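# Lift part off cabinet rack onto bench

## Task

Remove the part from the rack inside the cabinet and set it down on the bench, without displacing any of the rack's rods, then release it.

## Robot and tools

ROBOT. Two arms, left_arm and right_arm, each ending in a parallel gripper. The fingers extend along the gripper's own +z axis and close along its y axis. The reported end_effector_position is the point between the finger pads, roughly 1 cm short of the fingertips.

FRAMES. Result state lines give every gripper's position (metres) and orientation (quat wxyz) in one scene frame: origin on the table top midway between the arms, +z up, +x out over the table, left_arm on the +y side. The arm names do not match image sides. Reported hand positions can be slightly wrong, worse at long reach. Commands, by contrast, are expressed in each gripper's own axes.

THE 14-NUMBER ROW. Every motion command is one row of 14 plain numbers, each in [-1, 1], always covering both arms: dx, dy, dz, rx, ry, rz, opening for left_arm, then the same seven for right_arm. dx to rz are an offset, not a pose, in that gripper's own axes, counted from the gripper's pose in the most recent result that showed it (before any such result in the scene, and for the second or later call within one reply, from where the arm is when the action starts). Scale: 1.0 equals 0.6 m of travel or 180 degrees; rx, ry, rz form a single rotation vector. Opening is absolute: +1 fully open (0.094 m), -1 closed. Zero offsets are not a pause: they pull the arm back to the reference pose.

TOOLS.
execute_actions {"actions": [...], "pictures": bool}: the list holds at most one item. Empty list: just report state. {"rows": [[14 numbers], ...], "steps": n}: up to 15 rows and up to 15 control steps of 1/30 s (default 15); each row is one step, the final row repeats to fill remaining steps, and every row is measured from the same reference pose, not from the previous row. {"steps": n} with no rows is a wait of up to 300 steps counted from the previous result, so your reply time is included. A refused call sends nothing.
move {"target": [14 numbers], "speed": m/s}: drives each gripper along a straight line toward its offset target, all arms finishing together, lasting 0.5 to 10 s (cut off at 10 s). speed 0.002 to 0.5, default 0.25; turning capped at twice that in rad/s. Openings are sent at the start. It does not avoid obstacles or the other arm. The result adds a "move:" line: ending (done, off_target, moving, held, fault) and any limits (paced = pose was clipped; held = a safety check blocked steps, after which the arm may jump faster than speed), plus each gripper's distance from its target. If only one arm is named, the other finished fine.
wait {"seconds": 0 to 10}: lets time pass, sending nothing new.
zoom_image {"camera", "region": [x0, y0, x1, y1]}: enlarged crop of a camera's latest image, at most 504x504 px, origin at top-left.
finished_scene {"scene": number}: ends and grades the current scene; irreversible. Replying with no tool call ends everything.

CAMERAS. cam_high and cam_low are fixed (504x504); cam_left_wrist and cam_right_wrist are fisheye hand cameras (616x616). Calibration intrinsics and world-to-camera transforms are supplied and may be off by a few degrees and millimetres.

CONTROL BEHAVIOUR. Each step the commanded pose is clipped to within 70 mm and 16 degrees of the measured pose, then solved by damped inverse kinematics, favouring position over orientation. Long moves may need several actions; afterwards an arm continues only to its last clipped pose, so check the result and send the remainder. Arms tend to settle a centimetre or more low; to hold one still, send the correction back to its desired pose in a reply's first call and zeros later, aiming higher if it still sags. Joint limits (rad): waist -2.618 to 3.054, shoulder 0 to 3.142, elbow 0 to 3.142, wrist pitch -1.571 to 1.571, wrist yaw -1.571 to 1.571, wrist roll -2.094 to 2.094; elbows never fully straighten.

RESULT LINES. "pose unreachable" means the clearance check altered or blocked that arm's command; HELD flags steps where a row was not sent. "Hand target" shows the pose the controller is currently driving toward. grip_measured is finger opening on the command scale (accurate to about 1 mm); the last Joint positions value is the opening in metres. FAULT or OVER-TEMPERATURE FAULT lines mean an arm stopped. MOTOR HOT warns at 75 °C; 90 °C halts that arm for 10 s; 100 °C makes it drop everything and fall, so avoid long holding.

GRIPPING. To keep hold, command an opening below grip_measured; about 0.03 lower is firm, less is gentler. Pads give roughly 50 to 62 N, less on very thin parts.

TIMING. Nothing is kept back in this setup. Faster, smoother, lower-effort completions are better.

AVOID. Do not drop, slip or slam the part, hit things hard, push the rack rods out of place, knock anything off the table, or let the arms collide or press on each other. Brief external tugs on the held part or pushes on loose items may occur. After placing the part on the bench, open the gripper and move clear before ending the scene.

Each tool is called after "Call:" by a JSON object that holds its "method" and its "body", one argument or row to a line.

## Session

Call:
{"method": "execute_actions", "body": {
  "actions": []
}}

Scene clock: 0.00 s of 4320.00 s.
left_arm: end_effector_position=(+0.6222, +0.3537, +0.1125) grip_measured=+1.000 end_effector_quat_wxyz=(-0.591, +0.707, -0.339, +0.189) | right_arm: end_effector_position=(+0.1688, -0.3667, +0.1208) grip_measured=+1.000 end_effector_quat_wxyz=(-0.096, -0.644, +0.758, +0.038)
Joint positions: left_arm=[-0.301  2.311  1.527  0.353 -0.986 -1.8    0.094] | right_arm=[-0.339  1.489  1.18  -1.429  0.122 -1.712  0.094]
Joint velocities: left_arm=[-0.012  0.012  0.027 -0.022 -0.007  0.037  0.   ] | right_arm=[ 0.002 -0.007 -0.017  0.007  0.037  0.037  0.   ]
Motor temperatures (°C, as the motors report them): left_arm=[25 27 28 27 25 27] | right_arm=[25 29 26 29 28 27]
Hand target (left_arm): +0.622, +0.355, +0.119; -0.594, +0.707, -0.336, +0.188
Hand target (right_arm): +0.170, -0.366, +0.126; -0.091, -0.645, +0.758, +0.033
camera_calibration (this result's frames):
cam_left_wrist: T_world_to_cam=[[0.436609, -0.144492, 0.887972, -0.321504], [0.160171, -0.958765, -0.234766, 0.297366], [0.885278, 0.244729, -0.395462, -0.475174], [0, 0, 0, 1]] pos_world=[0.513403, 0.354938, 0.167385]
cam_right_wrist: T_world_to_cam=[[0.978566, 0.116276, -0.169966, -0.106339], [0.199273, -0.742863, 0.639097, -0.371249], [-0.0519496, -0.659268, -0.750111, -0.0502664], [0, 0, 0, 1]] pos_world=[0.175428, -0.296562, 0.181485]

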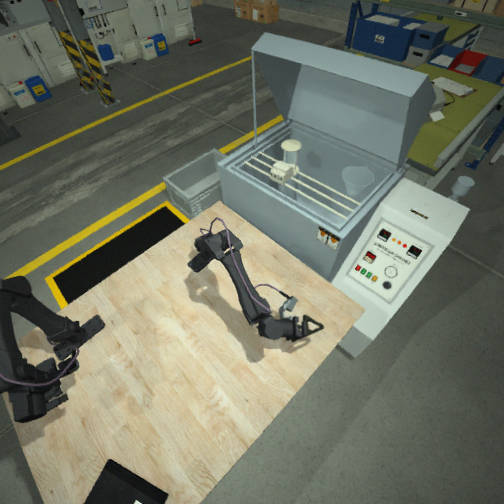

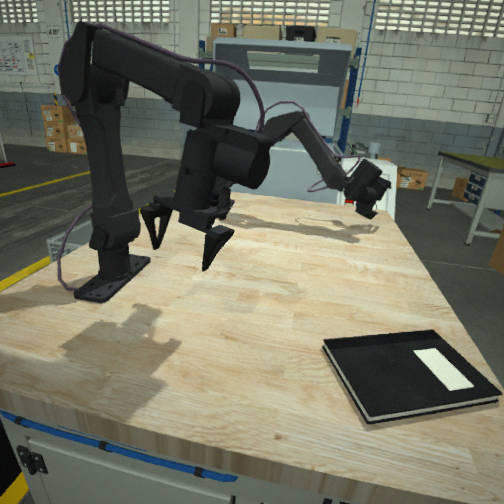

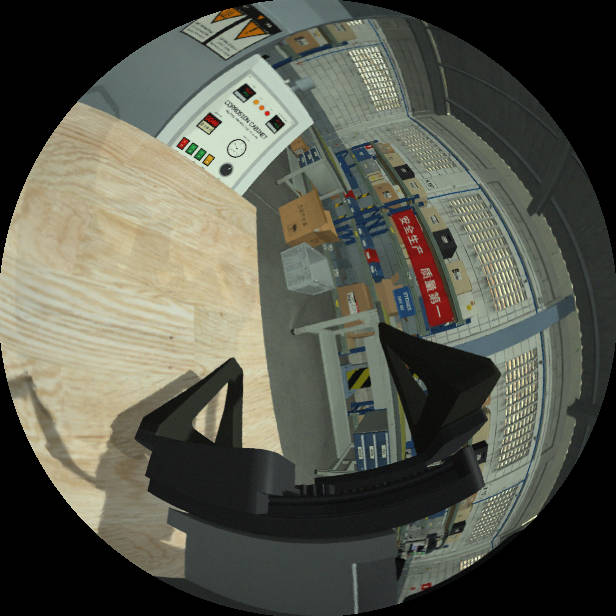

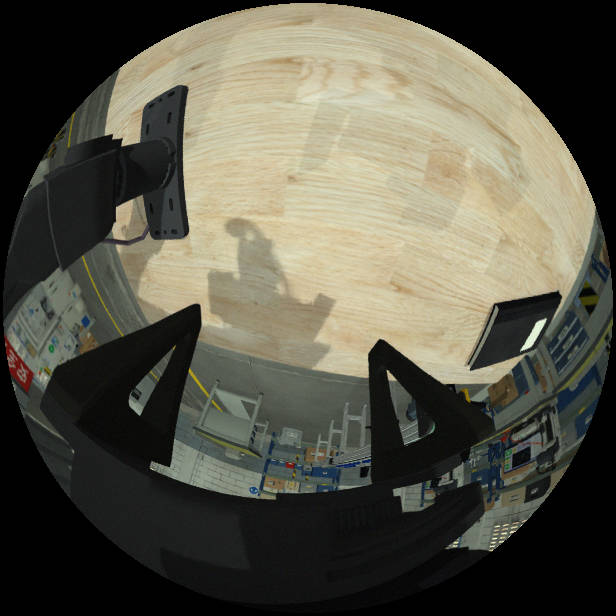

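Call:
{"method": "move", "body": {
  "target": [-0.557,-0.373,-0.357,-0.29,0.003,0.3,1,0,0,0,0,0,0,1],
  "speed": 0.35
}}

Scene clock: 10.80 s of 4320.00 s.
left_arm: end_effector_position=(+0.3040, +0.4485, +0.4224) grip_measured=+1.000 end_effector_quat_wxyz=(+0.453, -0.582, +0.664, +0.123) | right_arm: end_effector_position=(+0.1688, -0.3667, +0.1208) grip_measured=+1.000 end_effector_quat_wxyz=(-0.096, -0.644, +0.758, +0.038)
Joint positions: left_arm=[-0.109  1.438  2.094 -1.558 -0.777 -1.18   0.094] | right_arm=[-0.339  1.489  1.18  -1.429  0.122 -1.712  0.094]
Joint velocities: left_arm=[-0.017  0.002  0.007  0.022 -0.095 -0.051  0.   ] | right_arm=[-0.022 -0.022  0.012 -0.051 -0.081  0.022  0.   ]
Motor temperatures (°C, as the motors report them): left_arm=[25 31 29 28 25 27] | right_arm=[25 30 27 29 28 27]
Hand target (left_arm): +0.300, +0.451, +0.423; +0.451, -0.576, +0.667, +0.141
Hand target (right_arm): +0.169, -0.367, +0.121; -0.096, -0.644, +0.758, +0.038
Off the commanded pose (left_arm): 0.005 m, 29 deg; orientation clipped at the last step of the last action.
Off the commanded pose (right_arm): 0.000 m, 0 deg.
joint sent to its limit (left arm) — the command would take joint 4 (wrist pitch) past its lower limit, so that joint was sent only as far as its limit.
After step 90, 4.90 s passed at rest.
move: off_target (left_arm); limits=paced
camera_calibration (this result's frames):
cam_left_wrist: T_world_to_cam=[[0.864732, -0.481898, 0.14147, -0.107546], [-0.390993, -0.822734, -0.412592, 0.693676], [0.315219, 0.301468, -0.899863, 0.266797], [0, 0, 0, 1]] pos_world=[0.280122, 0.438454, 0.5415]
cam_right_wrist: T_world_to_cam=[[0.978566, 0.116276, -0.169966, -0.106339], [0.199273, -0.742863, 0.639097, -0.371249], [-0.0519496, -0.659268, -0.750111, -0.0502664], [0, 0, 0, 1]] pos_world=[0.175428, -0.296562, 0.181485]

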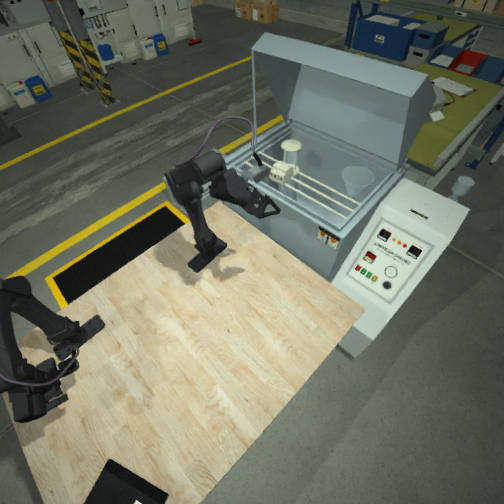

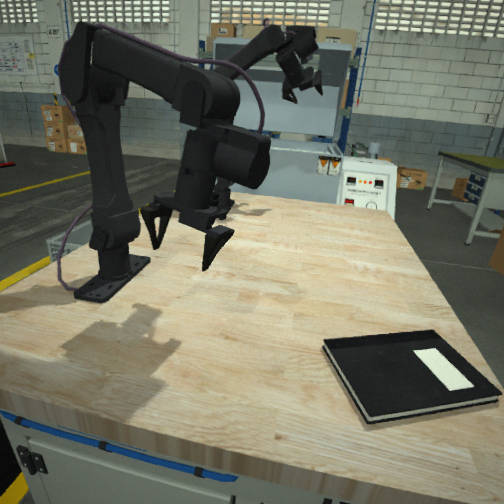

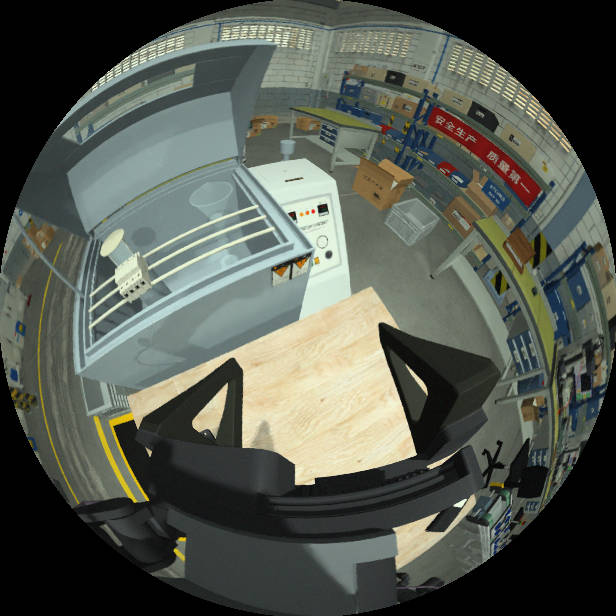

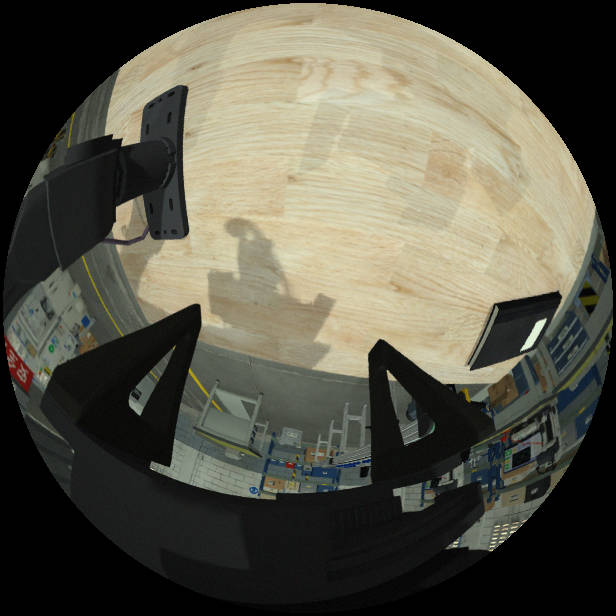

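Call:
{"method": "move", "body": {
  "target": [-0.308,0.55,0.172,-0.154,0.07,0.012,1,0,0,0,0,0,0,1]
}}

Scene clock: 17.63 s of 4320.00 s.
left_arm: end_effector_position=(+0.0460, +0.7396, +0.3844) grip_measured=+1.000 end_effector_quat_wxyz=(-0.240, +0.665, -0.661, -0.251) | right_arm: end_effector_position=(+0.1688, -0.3667, +0.1208) grip_measured=+1.000 end_effector_quat_wxyz=(-0.096, -0.644, +0.758, +0.038)
Joint positions: left_arm=[ 1.439  1.878  2.573 -1.559 -0.047 -0.035  0.094] | right_arm=[-0.339  1.489  1.18  -1.429  0.122 -1.712  0.094]
Joint velocities: left_arm=[ 0.002 -0.012 -0.007 -0.066  0.007 -0.037  0.   ] | right_arm=[-0.012 -0.022 -0.002  0.022  0.022 -0.022  0.   ]
Motor temperatures (°C, as the motors report them): left_arm=[25 30 29 28 25 27] | right_arm=[25 30 27 29 28 27]
Hand target (left_arm): +0.047, +0.734, +0.390; -0.244, +0.661, -0.664, -0.250
Hand target (right_arm): +0.169, -0.367, +0.121; -0.096, -0.644, +0.758, +0.038
Off the commanded pose (left_arm): 0.003 m, 4 deg.
Off the commanded pose (right_arm): 0.000 m, 0 deg.
joint sent to its limit (left arm) — the command would take joint 4 (wrist pitch) past its lower limit, so that joint was sent only as far as its limit.
After step 90, 1.70 s passed at rest.
move: off_target (left_arm)
camera_calibration (this result's frames):
cam_left_wrist: T_world_to_cam=[[0.957362, -0.21905, -0.188347, 0.189361], [-0.246283, -0.959641, -0.135773, 0.804737], [-0.151005, 0.176371, -0.972672, 0.36812], [0, 0, 0, 1]] pos_world=[0.0724945, 0.748812, 0.502987]
cam_right_wrist: T_world_to_cam=[[0.978566, 0.116276, -0.169966, -0.106339], [0.199273, -0.742863, 0.639097, -0.371249], [-0.0519496, -0.659268, -0.750111, -0.0502664], [0, 0, 0, 1]] pos_world=[0.175428, -0.296562, 0.181485]

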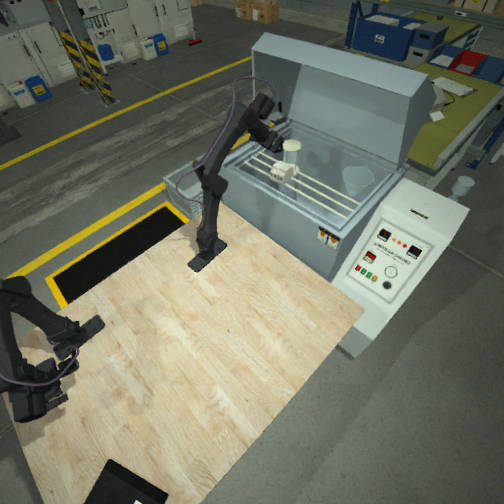

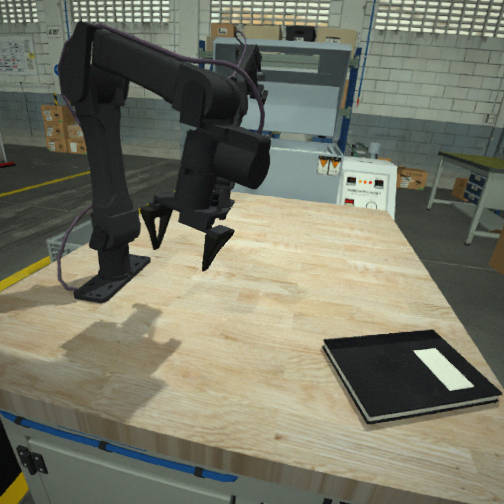

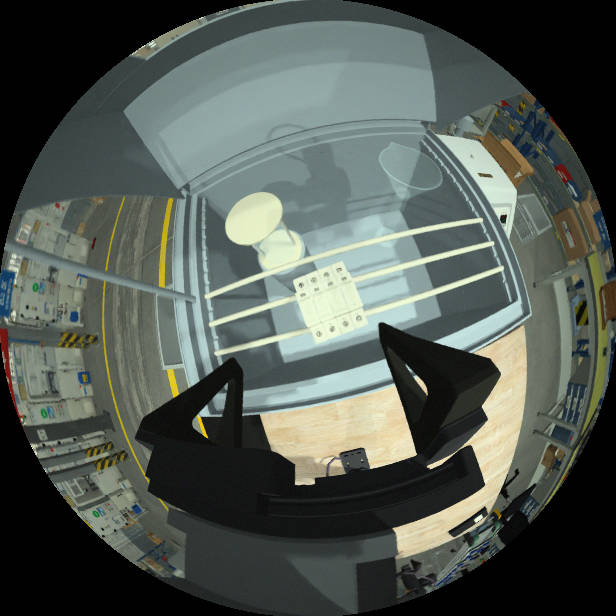

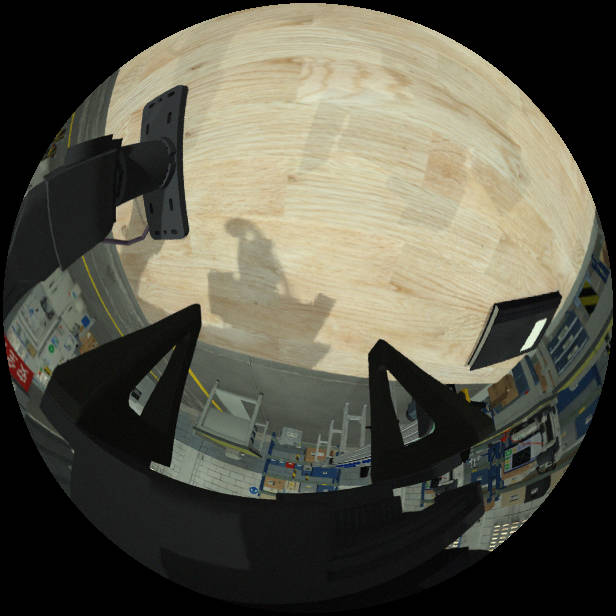

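Call:
{"method": "move", "body": {
  "target": [0.05,-0.018,0.195,0,0.09,0,1,0,0,0,0,0,0,1],
  "speed": 0.12
}}

Scene clock: 22.97 s of 4320.00 s.
left_arm: end_effector_position=(+0.0500, +0.7937, +0.2760) grip_measured=+1.000 end_effector_quat_wxyz=(-0.151, +0.693, -0.686, -0.164) | right_arm: end_effector_position=(+0.1688, -0.3667, +0.1208) grip_measured=+1.000 end_effector_quat_wxyz=(-0.096, -0.644, +0.758, +0.038)
Joint positions: left_arm=[ 1.438  2.135  2.573 -1.562 -0.04  -0.048  0.094] | right_arm=[-0.339  1.489  1.18  -1.429  0.122 -1.712  0.094]
Joint velocities: left_arm=[-0.002 -0.012  0.017 -0.022 -0.066 -0.007  0.   ] | right_arm=[-0.002  0.007  0.007 -0.037 -0.037 -0.022  0.   ]
Motor temperatures (°C, as the motors report them): left_arm=[25 30 29 28 25 27] | right_arm=[25 30 27 29 28 27]
Hand target (left_arm): +0.054, +0.793, +0.275; -0.150, +0.693, -0.687, -0.159
Hand target (right_arm): +0.169, -0.367, +0.121; -0.096, -0.644, +0.758, +0.038
Off the commanded pose (left_arm): 0.005 m, 1 deg.
Off the commanded pose (right_arm): 0.000 m, 0 deg.
joint sent to its limit (left arm) — the command would take joint 4 (wrist pitch) past its lower limit, so that joint was sent only as far as its limit.
After step 90, 0.87 s passed at rest.
move: done
camera_calibration (this result's frames):
cam_left_wrist: T_world_to_cam=[[0.958777, -0.254371, -0.126659, 0.187878], [-0.240535, -0.96382, 0.114865, 0.776761], [-0.151295, -0.0796643, -0.985273, 0.460471], [0, 0, 0, 1]] pos_world=[0.0763722, 0.833132, 0.388264]
cam_right_wrist: T_world_to_cam=[[0.978566, 0.116276, -0.169966, -0.106339], [0.199273, -0.742863, 0.639097, -0.371249], [-0.0519496, -0.659268, -0.750111, -0.0502664], [0, 0, 0, 1]] pos_world=[0.175428, -0.296562, 0.181485]

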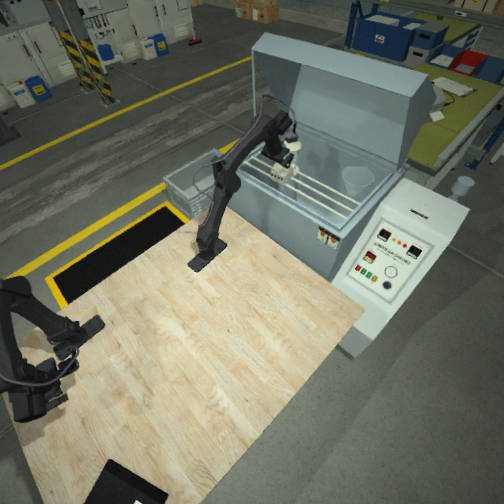

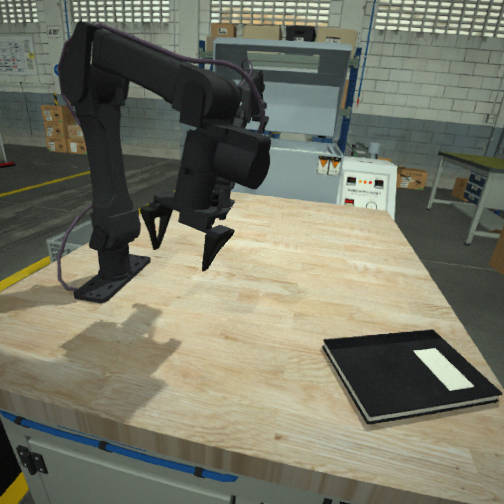

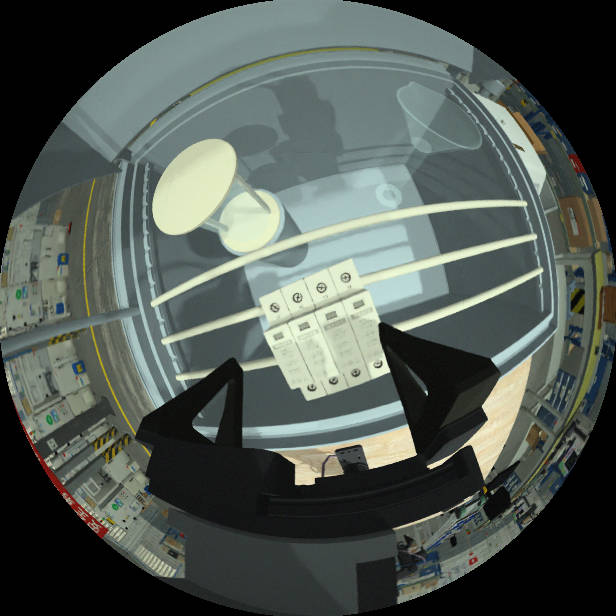

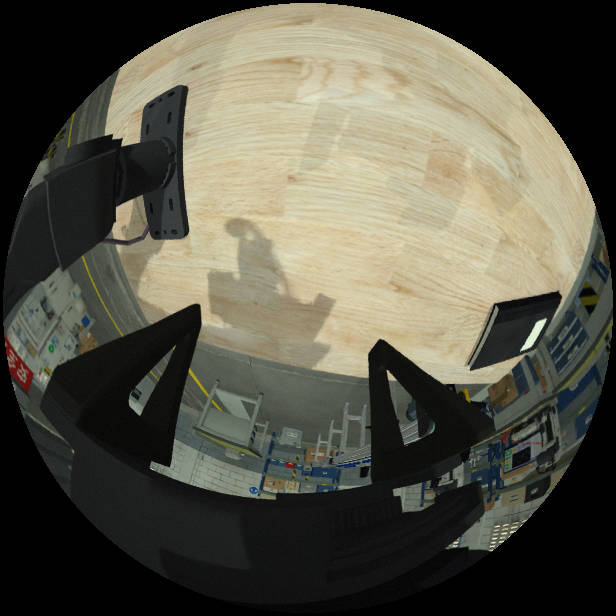

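Call:
{"method": "move", "body": {
  "target": [0,-0.027,0,0,0.02,-0.04,1,0,0,0,0,0,0,1],
  "speed": 0.05
}}

Call:
{"method": "move", "body": {
  "target": [0.028,0,0.065,0,0,0,1,0,0,0,0,0,0,1],
  "speed": 0.04
}}

Scene clock: 28.17 s of 4320.00 s.
left_arm: end_effector_position=(+0.0636, +0.7931, +0.2760) grip_measured=+1.000 end_effector_quat_wxyz=(-0.165, +0.732, -0.644, -0.150) | right_arm: end_effector_position=(+0.1688, -0.3667, +0.1208) grip_measured=+1.000 end_effector_quat_wxyz=(-0.096, -0.644, +0.758, +0.038)
Joint positions: left_arm=[ 1.409  2.135  2.573 -1.562 -0.04  -0.196  0.094] | right_arm=[-0.339  1.489  1.18  -1.429  0.122 -1.712  0.094]
Joint velocities: left_arm=[-0.007  0.002 -0.012  0.022 -0.007 -0.051  0.   ] | right_arm=[-0.007  0.002  0.017  0.037 -0.022  0.066  0.   ]
Motor temperatures (°C, as the motors report them): left_arm=[25 30 29 28 25 27] | right_arm=[25 30 27 29 28 27]
Hand target (left_arm): +0.066, +0.794, +0.275; -0.162, +0.734, -0.642, -0.149
Hand target (right_arm): +0.169, -0.367, +0.121; -0.096, -0.644, +0.758, +0.038
Off the commanded pose (left_arm): 0.003 m, 4 deg.
Off the commanded pose (right_arm): 0.000 m, 0 deg.
joint sent to its limit (left arm) — the command would take joint 4 (wrist pitch) past its lower limit, so that joint was sent only as far as its limit.
After step 90, 0.53 s passed at rest.
move: off_target (left_arm)
camera_calibration (this result's frames):
cam_left_wrist: T_world_to_cam=[[0.986124, -0.152939, -0.0645635, 0.0753216], [-0.146055, -0.984159, 0.10049, 0.793547], [-0.0789096, -0.089666, -0.992841, 0.467903], [0, 0, 0, 1]] pos_world=[0.0785469, 0.834452, 0.389673]
cam_right_wrist: T_world_to_cam=[[0.978566, 0.116276, -0.169966, -0.106339], [0.199273, -0.742863, 0.639097, -0.371249], [-0.0519496, -0.659268, -0.750111, -0.0502664], [0, 0, 0, 1]] pos_world=[0.175428, -0.296562, 0.181485]

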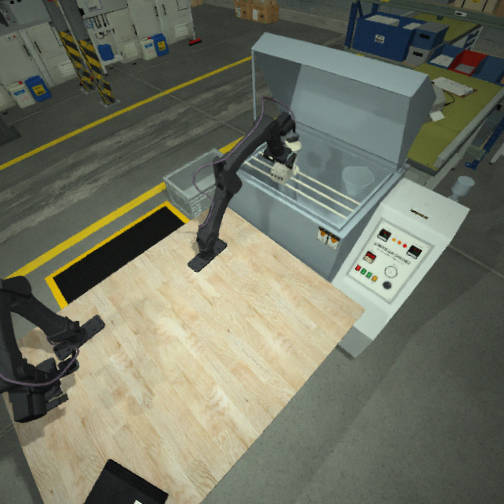

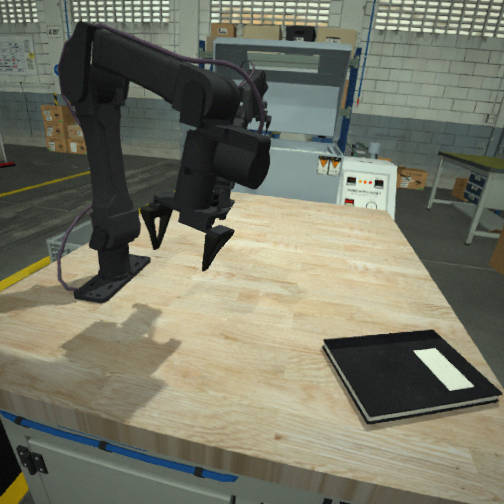

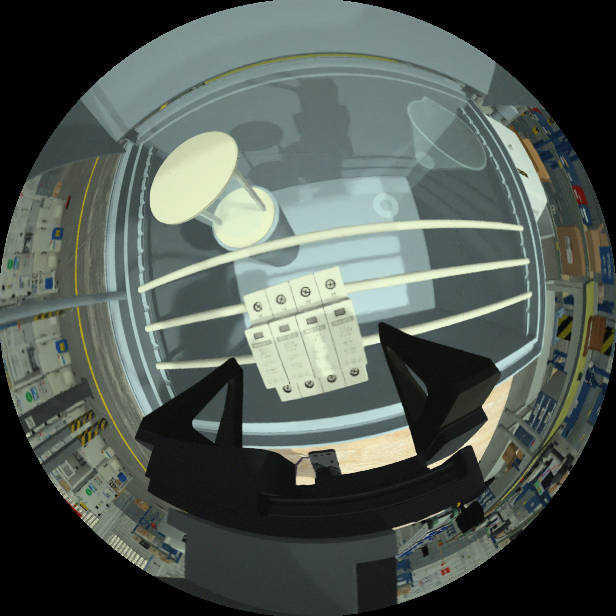

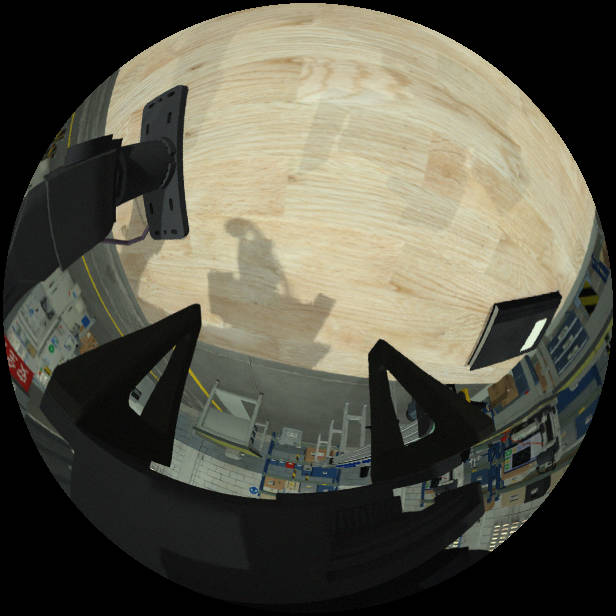

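Scene clock: 29.80 s of 4320.00 s.
left_arm: end_effector_position=(+0.0638, +0.7954, +0.2219) grip_measured=+1.000 end_effector_quat_wxyz=(-0.149, +0.735, -0.647, -0.138) | right_arm: end_effector_position=(+0.1688, -0.3667, +0.1208) grip_measured=+1.000 end_effector_quat_wxyz=(-0.096, -0.644, +0.758, +0.038)
Joint positions: left_arm=[ 1.409  2.022  2.162 -1.305 -0.04  -0.196  0.094] | right_arm=[-0.339  1.489  1.18  -1.429  0.122 -1.712  0.094]
Joint velocities: left_arm=[-0.002  0.007  0.012 -0.022  0.007  0.051  0.   ] | right_arm=[ 0.012 -0.027 -0.002 -0.037  0.007 -0.066  0.   ]
Motor temperatures (°C, as the motors report them): left_arm=[25 31 29 28 25 27] | right_arm=[25 30 27 29 28 27]
Hand target (left_arm): +0.065, +0.795, +0.234; -0.165, +0.732, -0.644, -0.149
Hand target (right_arm): +0.169, -0.367, +0.121; -0.096, -0.644, +0.758, +0.038
Off the commanded pose (left_arm): 0.012 m, 2 deg.
Off the commanded pose (right_arm): 0.000 m, 0 deg.
move: off_target (left_arm)
camera_calibration (this result's frames):
cam_left_wrist: T_world_to_cam=[[0.985928, -0.155502, -0.0613646, 0.073346], [-0.145678, -0.979247, 0.140905, 0.788396], [-0.082002, -0.129982, -0.98812, 0.44558], [0, 0, 0, 1]] pos_world=[0.0790766, 0.841358, 0.333699]
cam_right_wrist: T_world_to_cam=[[0.978566, 0.116276, -0.169966, -0.106339], [0.199273, -0.742863, 0.639097, -0.371249], [-0.0519496, -0.659268, -0.750111, -0.0502664], [0, 0, 0, 1]] pos_world=[0.175428, -0.296562, 0.181485]

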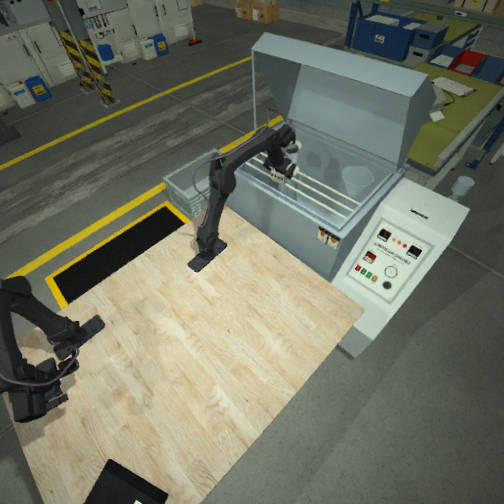

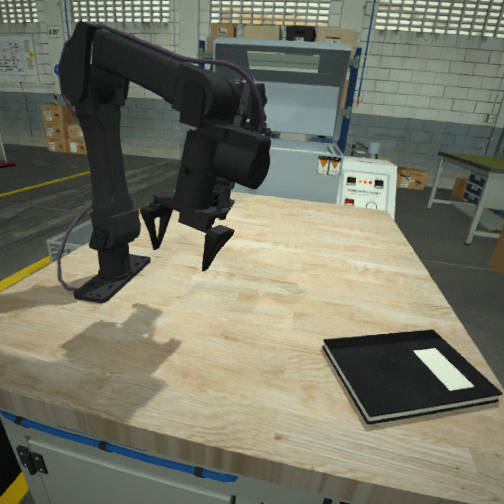

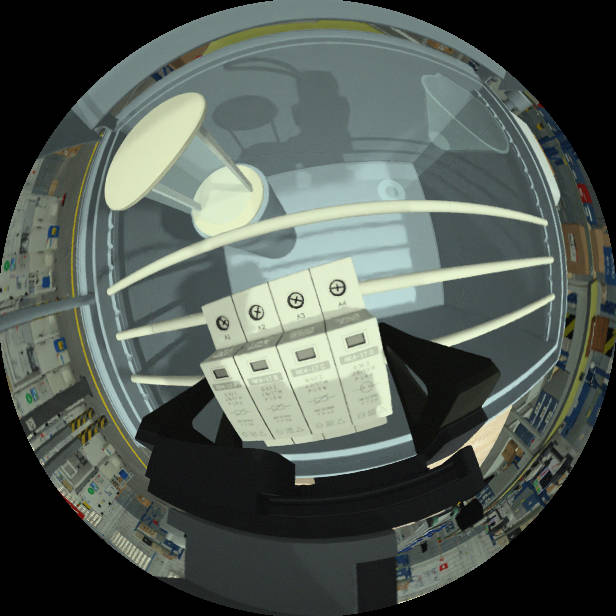

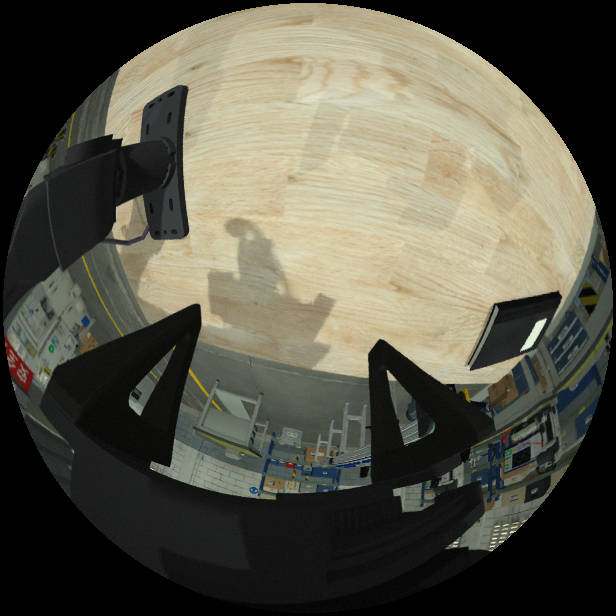

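Call:
{"method": "execute_actions", "body": {
  "actions": [
    {"rows":[[0,0.006,-0.005,0,0,0,0.45,0,0,0,0,0,0,1]],"steps":15}
  ],
  "pictures": false
}}

Call:
{"method": "move", "body": {
  "target": [-0.08,0,-0.2,0,0,0,0.45,0,0,0,0,0,0,1],
  "speed": 0.1
}}

Call:
{"method": "move", "body": {
  "target": [0.03,0,-0.27,0,-0.09,0,0.45,0,0,0,0,0,0,1],
  "speed": 0.15
}}

Scene clock: 33.43 s of 4320.00 s.
left_arm: end_effector_position=(+0.0641, +0.7955, +0.2219) grip_measured=+0.521 end_effector_quat_wxyz=(-0.150, +0.735, -0.647, -0.137) | right_arm: end_effector_position=(+0.1688, -0.3667, +0.1208) grip_measured=+1.000 end_effector_quat_wxyz=(-0.096, -0.644, +0.758, +0.038)
Joint positions: left_arm=[ 1.409  2.022  2.162 -1.304 -0.039 -0.195  0.071] | right_arm=[-0.339  1.489  1.18  -1.429  0.122 -1.712  0.094]
Joint velocities: left_arm=[-0.002 -0.012  0.007 -0.051 -0.007 -0.022 -0.   ] | right_arm=[-0.007  0.007 -0.012 -0.095  0.037 -0.007  0.   ]
Motor temperatures (°C, as the motors report them): left_arm=[25 32 29 28 25 27] | right_arm=[25 30 27 29 28 27]
Hand target (left_arm): +0.060, +0.794, +0.224; -0.149, +0.735, -0.647, -0.138
Hand target (right_arm): +0.169, -0.367, +0.121; -0.096, -0.644, +0.758, +0.038
Off the commanded pose (left_arm): 0.005 m, 0 deg.
Off the commanded pose (right_arm): 0.000 m, 0 deg.
Steps of this call (steps 1 to 90: nothing new was sent; then 0.13 s passed at rest; steps 91 to 105: all 15 steps of this action). Readings (end_effector_position):
91: left_arm (+0.0638, +0.7956, +0.2220) | right_arm (+0.1688, -0.3667, +0.1208)
92: left_arm (+0.0638, +0.7956, +0.2220) | right_arm (+0.1688, -0.3667, +0.1208)
94: left_arm (+0.0641, +0.7955, +0.2219) | right_arm (+0.1688, -0.3667, +0.1208)
98: left_arm (+0.0641, +0.7955, +0.2219) | right_arm (+0.1688, -0.3667, +0.1208)
105: the state above

Scene clock: 35.40 s of 4320.00 s.
left_arm: end_effector_position=(+0.0643, +0.7988, +0.3191) grip_measured=+0.521 end_effector_quat_wxyz=(-0.217, +0.716, -0.635, -0.190) | right_arm: end_effector_position=(+0.1688, -0.3667, +0.1208) grip_measured=+1.000 end_effector_quat_wxyz=(-0.096, -0.644, +0.758, +0.038)
Joint positions: left_arm=[ 1.409  2.145  2.734 -1.576 -0.039 -0.185  0.071] | right_arm=[-0.339  1.489  1.18  -1.429  0.122 -1.712  0.094]
Joint velocities: left_arm=[ 0.007  0.012  0.007 -0.081  0.007  0.037  0.001] | right_arm=[-0.022 -0.007  0.002 -0.051  0.022  0.037  0.   ]
Motor temperatures (°C, as the motors report them): left_arm=[25 32 29 28 25 27] | right_arm=[25 30 27 29 28 27]
Hand target (left_arm): +0.060, +0.789, +0.349; -0.245, +0.708, -0.627, -0.213
Hand target (right_arm): +0.169, -0.367, +0.121; -0.096, -0.644, +0.758, +0.038
Off the commanded pose (left_arm): 0.033 m, 10 deg.
Off the commanded pose (right_arm): 0.000 m, 0 deg.
joint sent to its limit (left arm) — the command would take joint 4 (wrist pitch) past its lower limit, so that joint was sent only as far as its limit.
move: off_target (left_arm)
camera_calibration (this result's frames):
cam_left_wrist: T_world_to_cam=[[0.985054, -0.153043, -0.0790388, 0.0830471], [-0.156184, -0.987102, -0.0351732, 0.841233], [-0.0726363, 0.046992, -0.996251, 0.402769], [0, 0, 0, 1]] pos_world=[0.0788368, 0.824165, 0.437412]
cam_right_wrist: T_world_to_cam=[[0.978566, 0.116276, -0.169966, -0.106339], [0.199273, -0.742863, 0.639097, -0.371249], [-0.0519496, -0.659268, -0.750111, -0.0502664], [0, 0, 0, 1]] pos_world=[0.175428, -0.296562, 0.181485]

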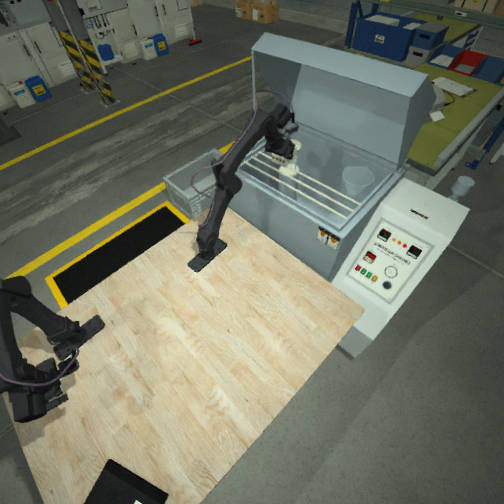

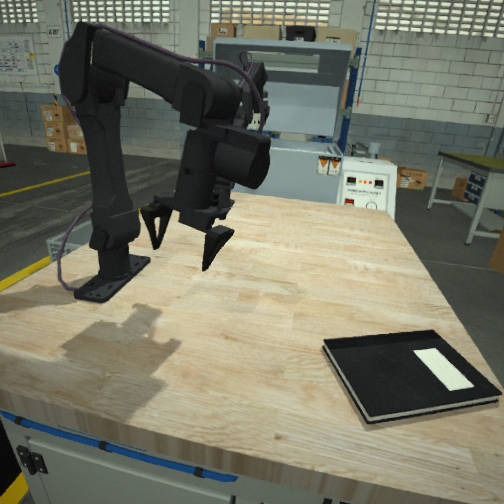

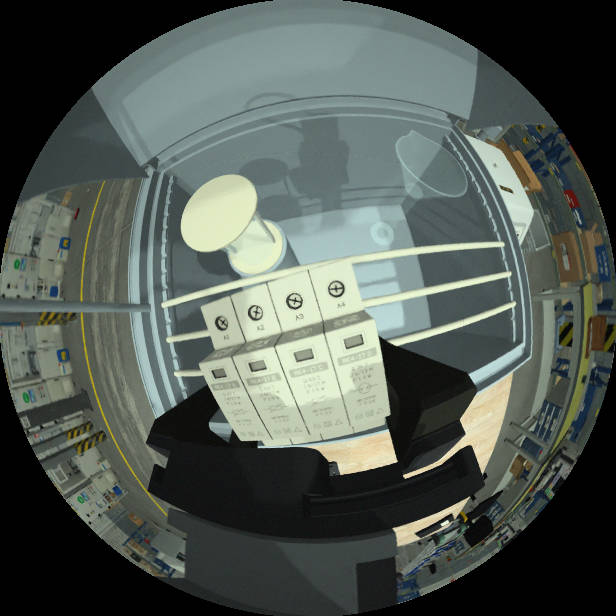

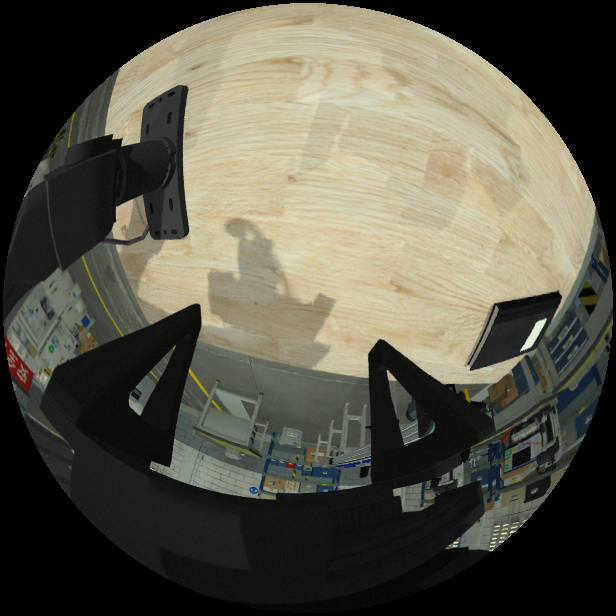

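Scene clock: 36.97 s of 4320.00 s.
left_arm: end_effector_position=(+0.0691, +0.7050, +0.4243) grip_measured=+0.521 end_effector_quat_wxyz=(-0.288, +0.686, -0.611, -0.270) | right_arm: end_effector_position=(+0.1688, -0.3667, +0.1208) grip_measured=+1.000 end_effector_quat_wxyz=(-0.096, -0.644, +0.758, +0.038)
Joint positions: left_arm=[ 1.336  1.773  2.581 -1.575 -0.127 -0.21   0.071] | right_arm=[-0.339  1.489  1.18  -1.429  0.122 -1.712  0.094]
Joint velocities: left_arm=[-0.002  0.007 -0.032  0.022 -0.081 -0.037  0.001] | right_arm=[-0.002 -0.017 -0.007 -0.007 -0.022 -0.022  0.   ]
Motor temperatures (°C, as the motors report them): left_arm=[25 32 29 29 25 27] | right_arm=[25 30 27 29 28 27]
Hand target (left_arm): +0.067, +0.694, +0.444; -0.306, +0.681, -0.598, -0.289
Hand target (right_arm): +0.169, -0.367, +0.121; -0.096, -0.644, +0.758, +0.038
Off the commanded pose (left_arm): 0.023 m, 3 deg.
Off the commanded pose (right_arm): 0.000 m, 0 deg.
joint sent to its limit (left arm) — the command would take joint 4 (wrist pitch) past its lower limit, so that joint was sent only as far as its limit.
move: off_target (left_arm)
camera_calibration (this result's frames):
cam_left_wrist: T_world_to_cam=[[0.982645, -0.125594, -0.136509, 0.0775278], [-0.157001, -0.955047, -0.251468, 0.822326], [-0.0987898, 0.268536, -0.958191, 0.341825], [0, 0, 0, 1]] pos_world=[0.0866924, 0.703305, 0.544905]
cam_right_wrist: T_world_to_cam=[[0.978566, 0.116276, -0.169966, -0.106339], [0.199273, -0.742863, 0.639097, -0.371249], [-0.0519496, -0.659268, -0.750111, -0.0502664], [0, 0, 0, 1]] pos_world=[0.175428, -0.296562, 0.181485]

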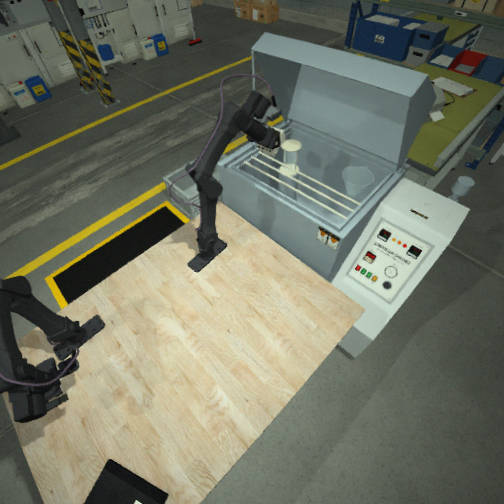

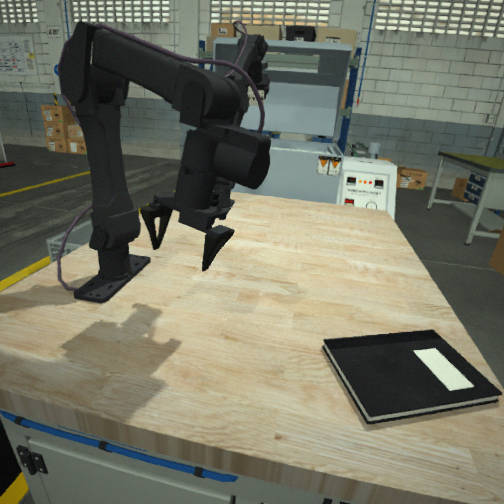

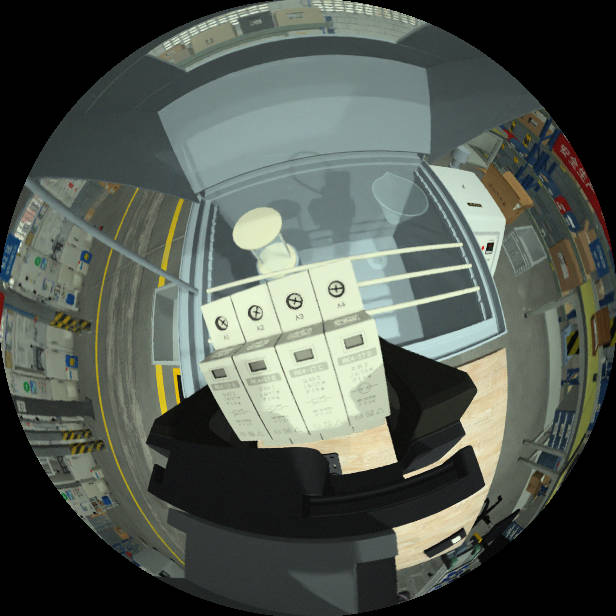

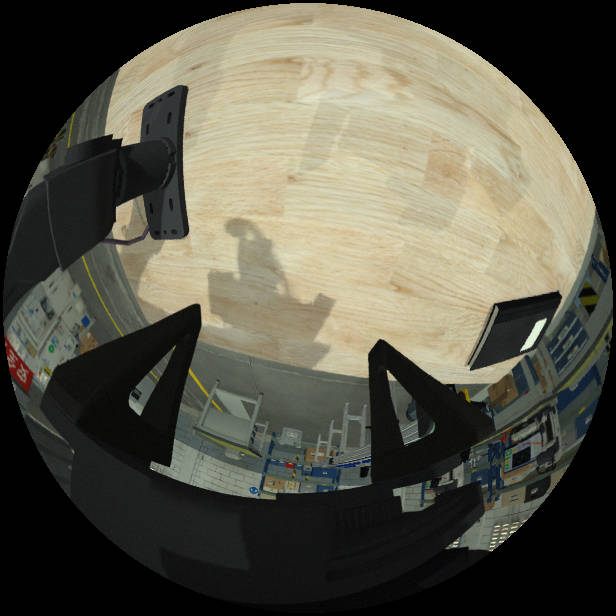

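Call:
{"method": "move", "body": {
  "target": [0.388,-0.387,-0.372,0.349,0.046,0.397,0.45,0,0,0,0,0,0,1],
  "speed": 0.2
}}

Scene clock: 48.10 s of 4320.00 s.
left_arm: end_effector_position=(+0.3269, +0.4161, +0.4128) grip_measured=+0.523 end_effector_quat_wxyz=(+0.378, -0.023, +0.925, +0.017) | right_arm: end_effector_position=(+0.1688, -0.3667, +0.1208) grip_measured=+1.000 end_effector_quat_wxyz=(-0.096, -0.644, +0.758, +0.038)
Joint positions: left_arm=[ 0.35   1.484  2.229 -1.575  0.251  0.286  0.072] | right_arm=[-0.339  1.489  1.18  -1.429  0.122 -1.712  0.094]
Joint velocities: left_arm=[-0.012 -0.002 -0.002  0.066 -0.022 -0.037 -0.   ] | right_arm=[-0.002  0.002 -0.017 -0.007 -0.007 -0.081  0.   ]
Motor temperatures (°C, as the motors report them): left_arm=[25 31 29 29 25 27] | right_arm=[25 30 27 29 28 27]
Hand target (left_arm): +0.325, +0.407, +0.426; +0.399, -0.008, +0.917, +0.012
Hand target (right_arm): +0.169, -0.367, +0.121; -0.096, -0.644, +0.758, +0.038
Off the commanded pose (left_arm): 0.017 m, 6 deg.
Off the commanded pose (right_arm): 0.000 m, 0 deg.
joint sent to its limit (left arm) — the command would take joint 4 (wrist pitch) past its lower limit, so that joint was sent only as far as its limit.
After step 90, 3.60 s passed at rest.
move: off_target (left_arm)
camera_calibration (this result's frames):
cam_left_wrist: T_world_to_cam=[[-0.162859, -0.965021, -0.205452, 0.538541], [-0.958393, 0.204205, -0.199457, 0.342151], [0.234435, 0.16442, -0.958127, 0.368197], [0, 0, 0, 1]] pos_world=[0.329303, 0.389296, 0.531668]
cam_right_wrist: T_world_to_cam=[[0.978566, 0.116276, -0.169966, -0.106339], [0.199273, -0.742863, 0.639097, -0.371249], [-0.0519496, -0.659268, -0.750111, -0.0502664], [0, 0, 0, 1]] pos_world=[0.175428, -0.296562, 0.181485]

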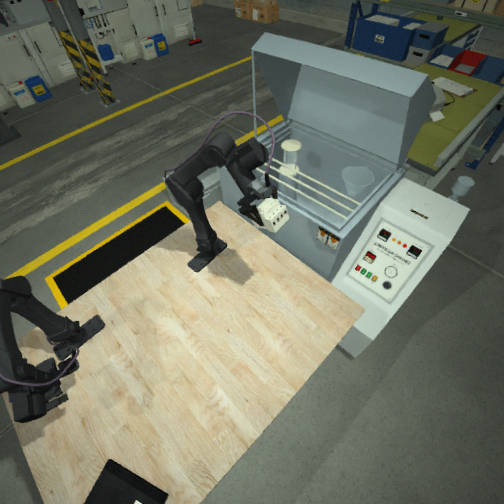

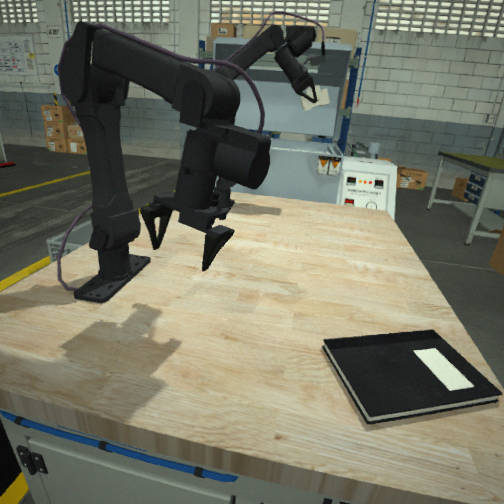

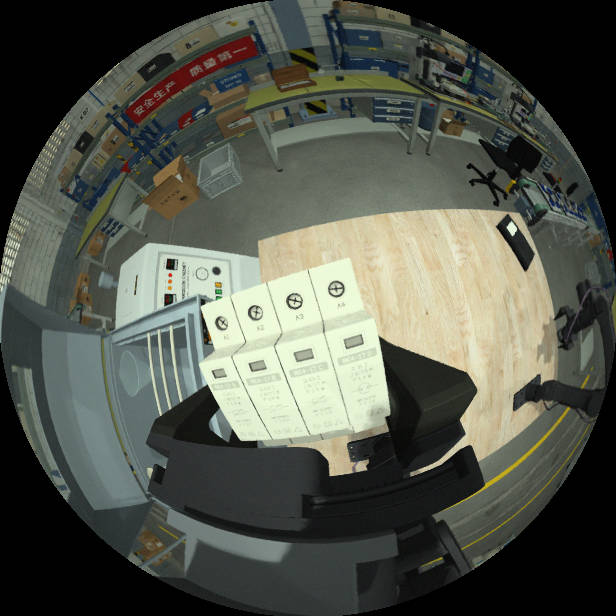

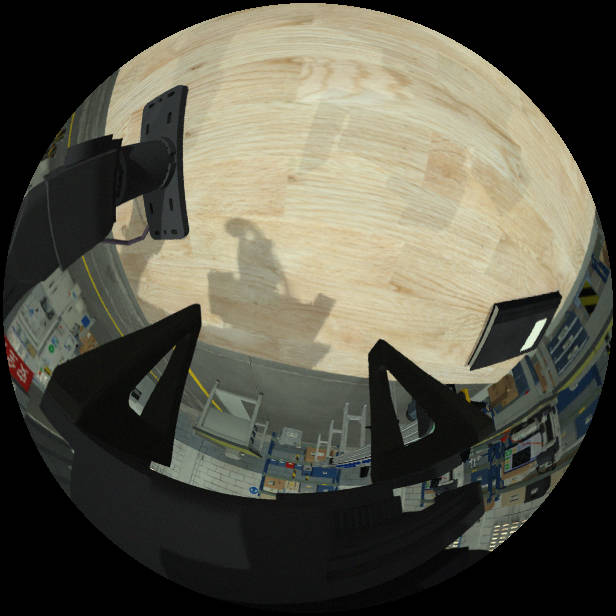

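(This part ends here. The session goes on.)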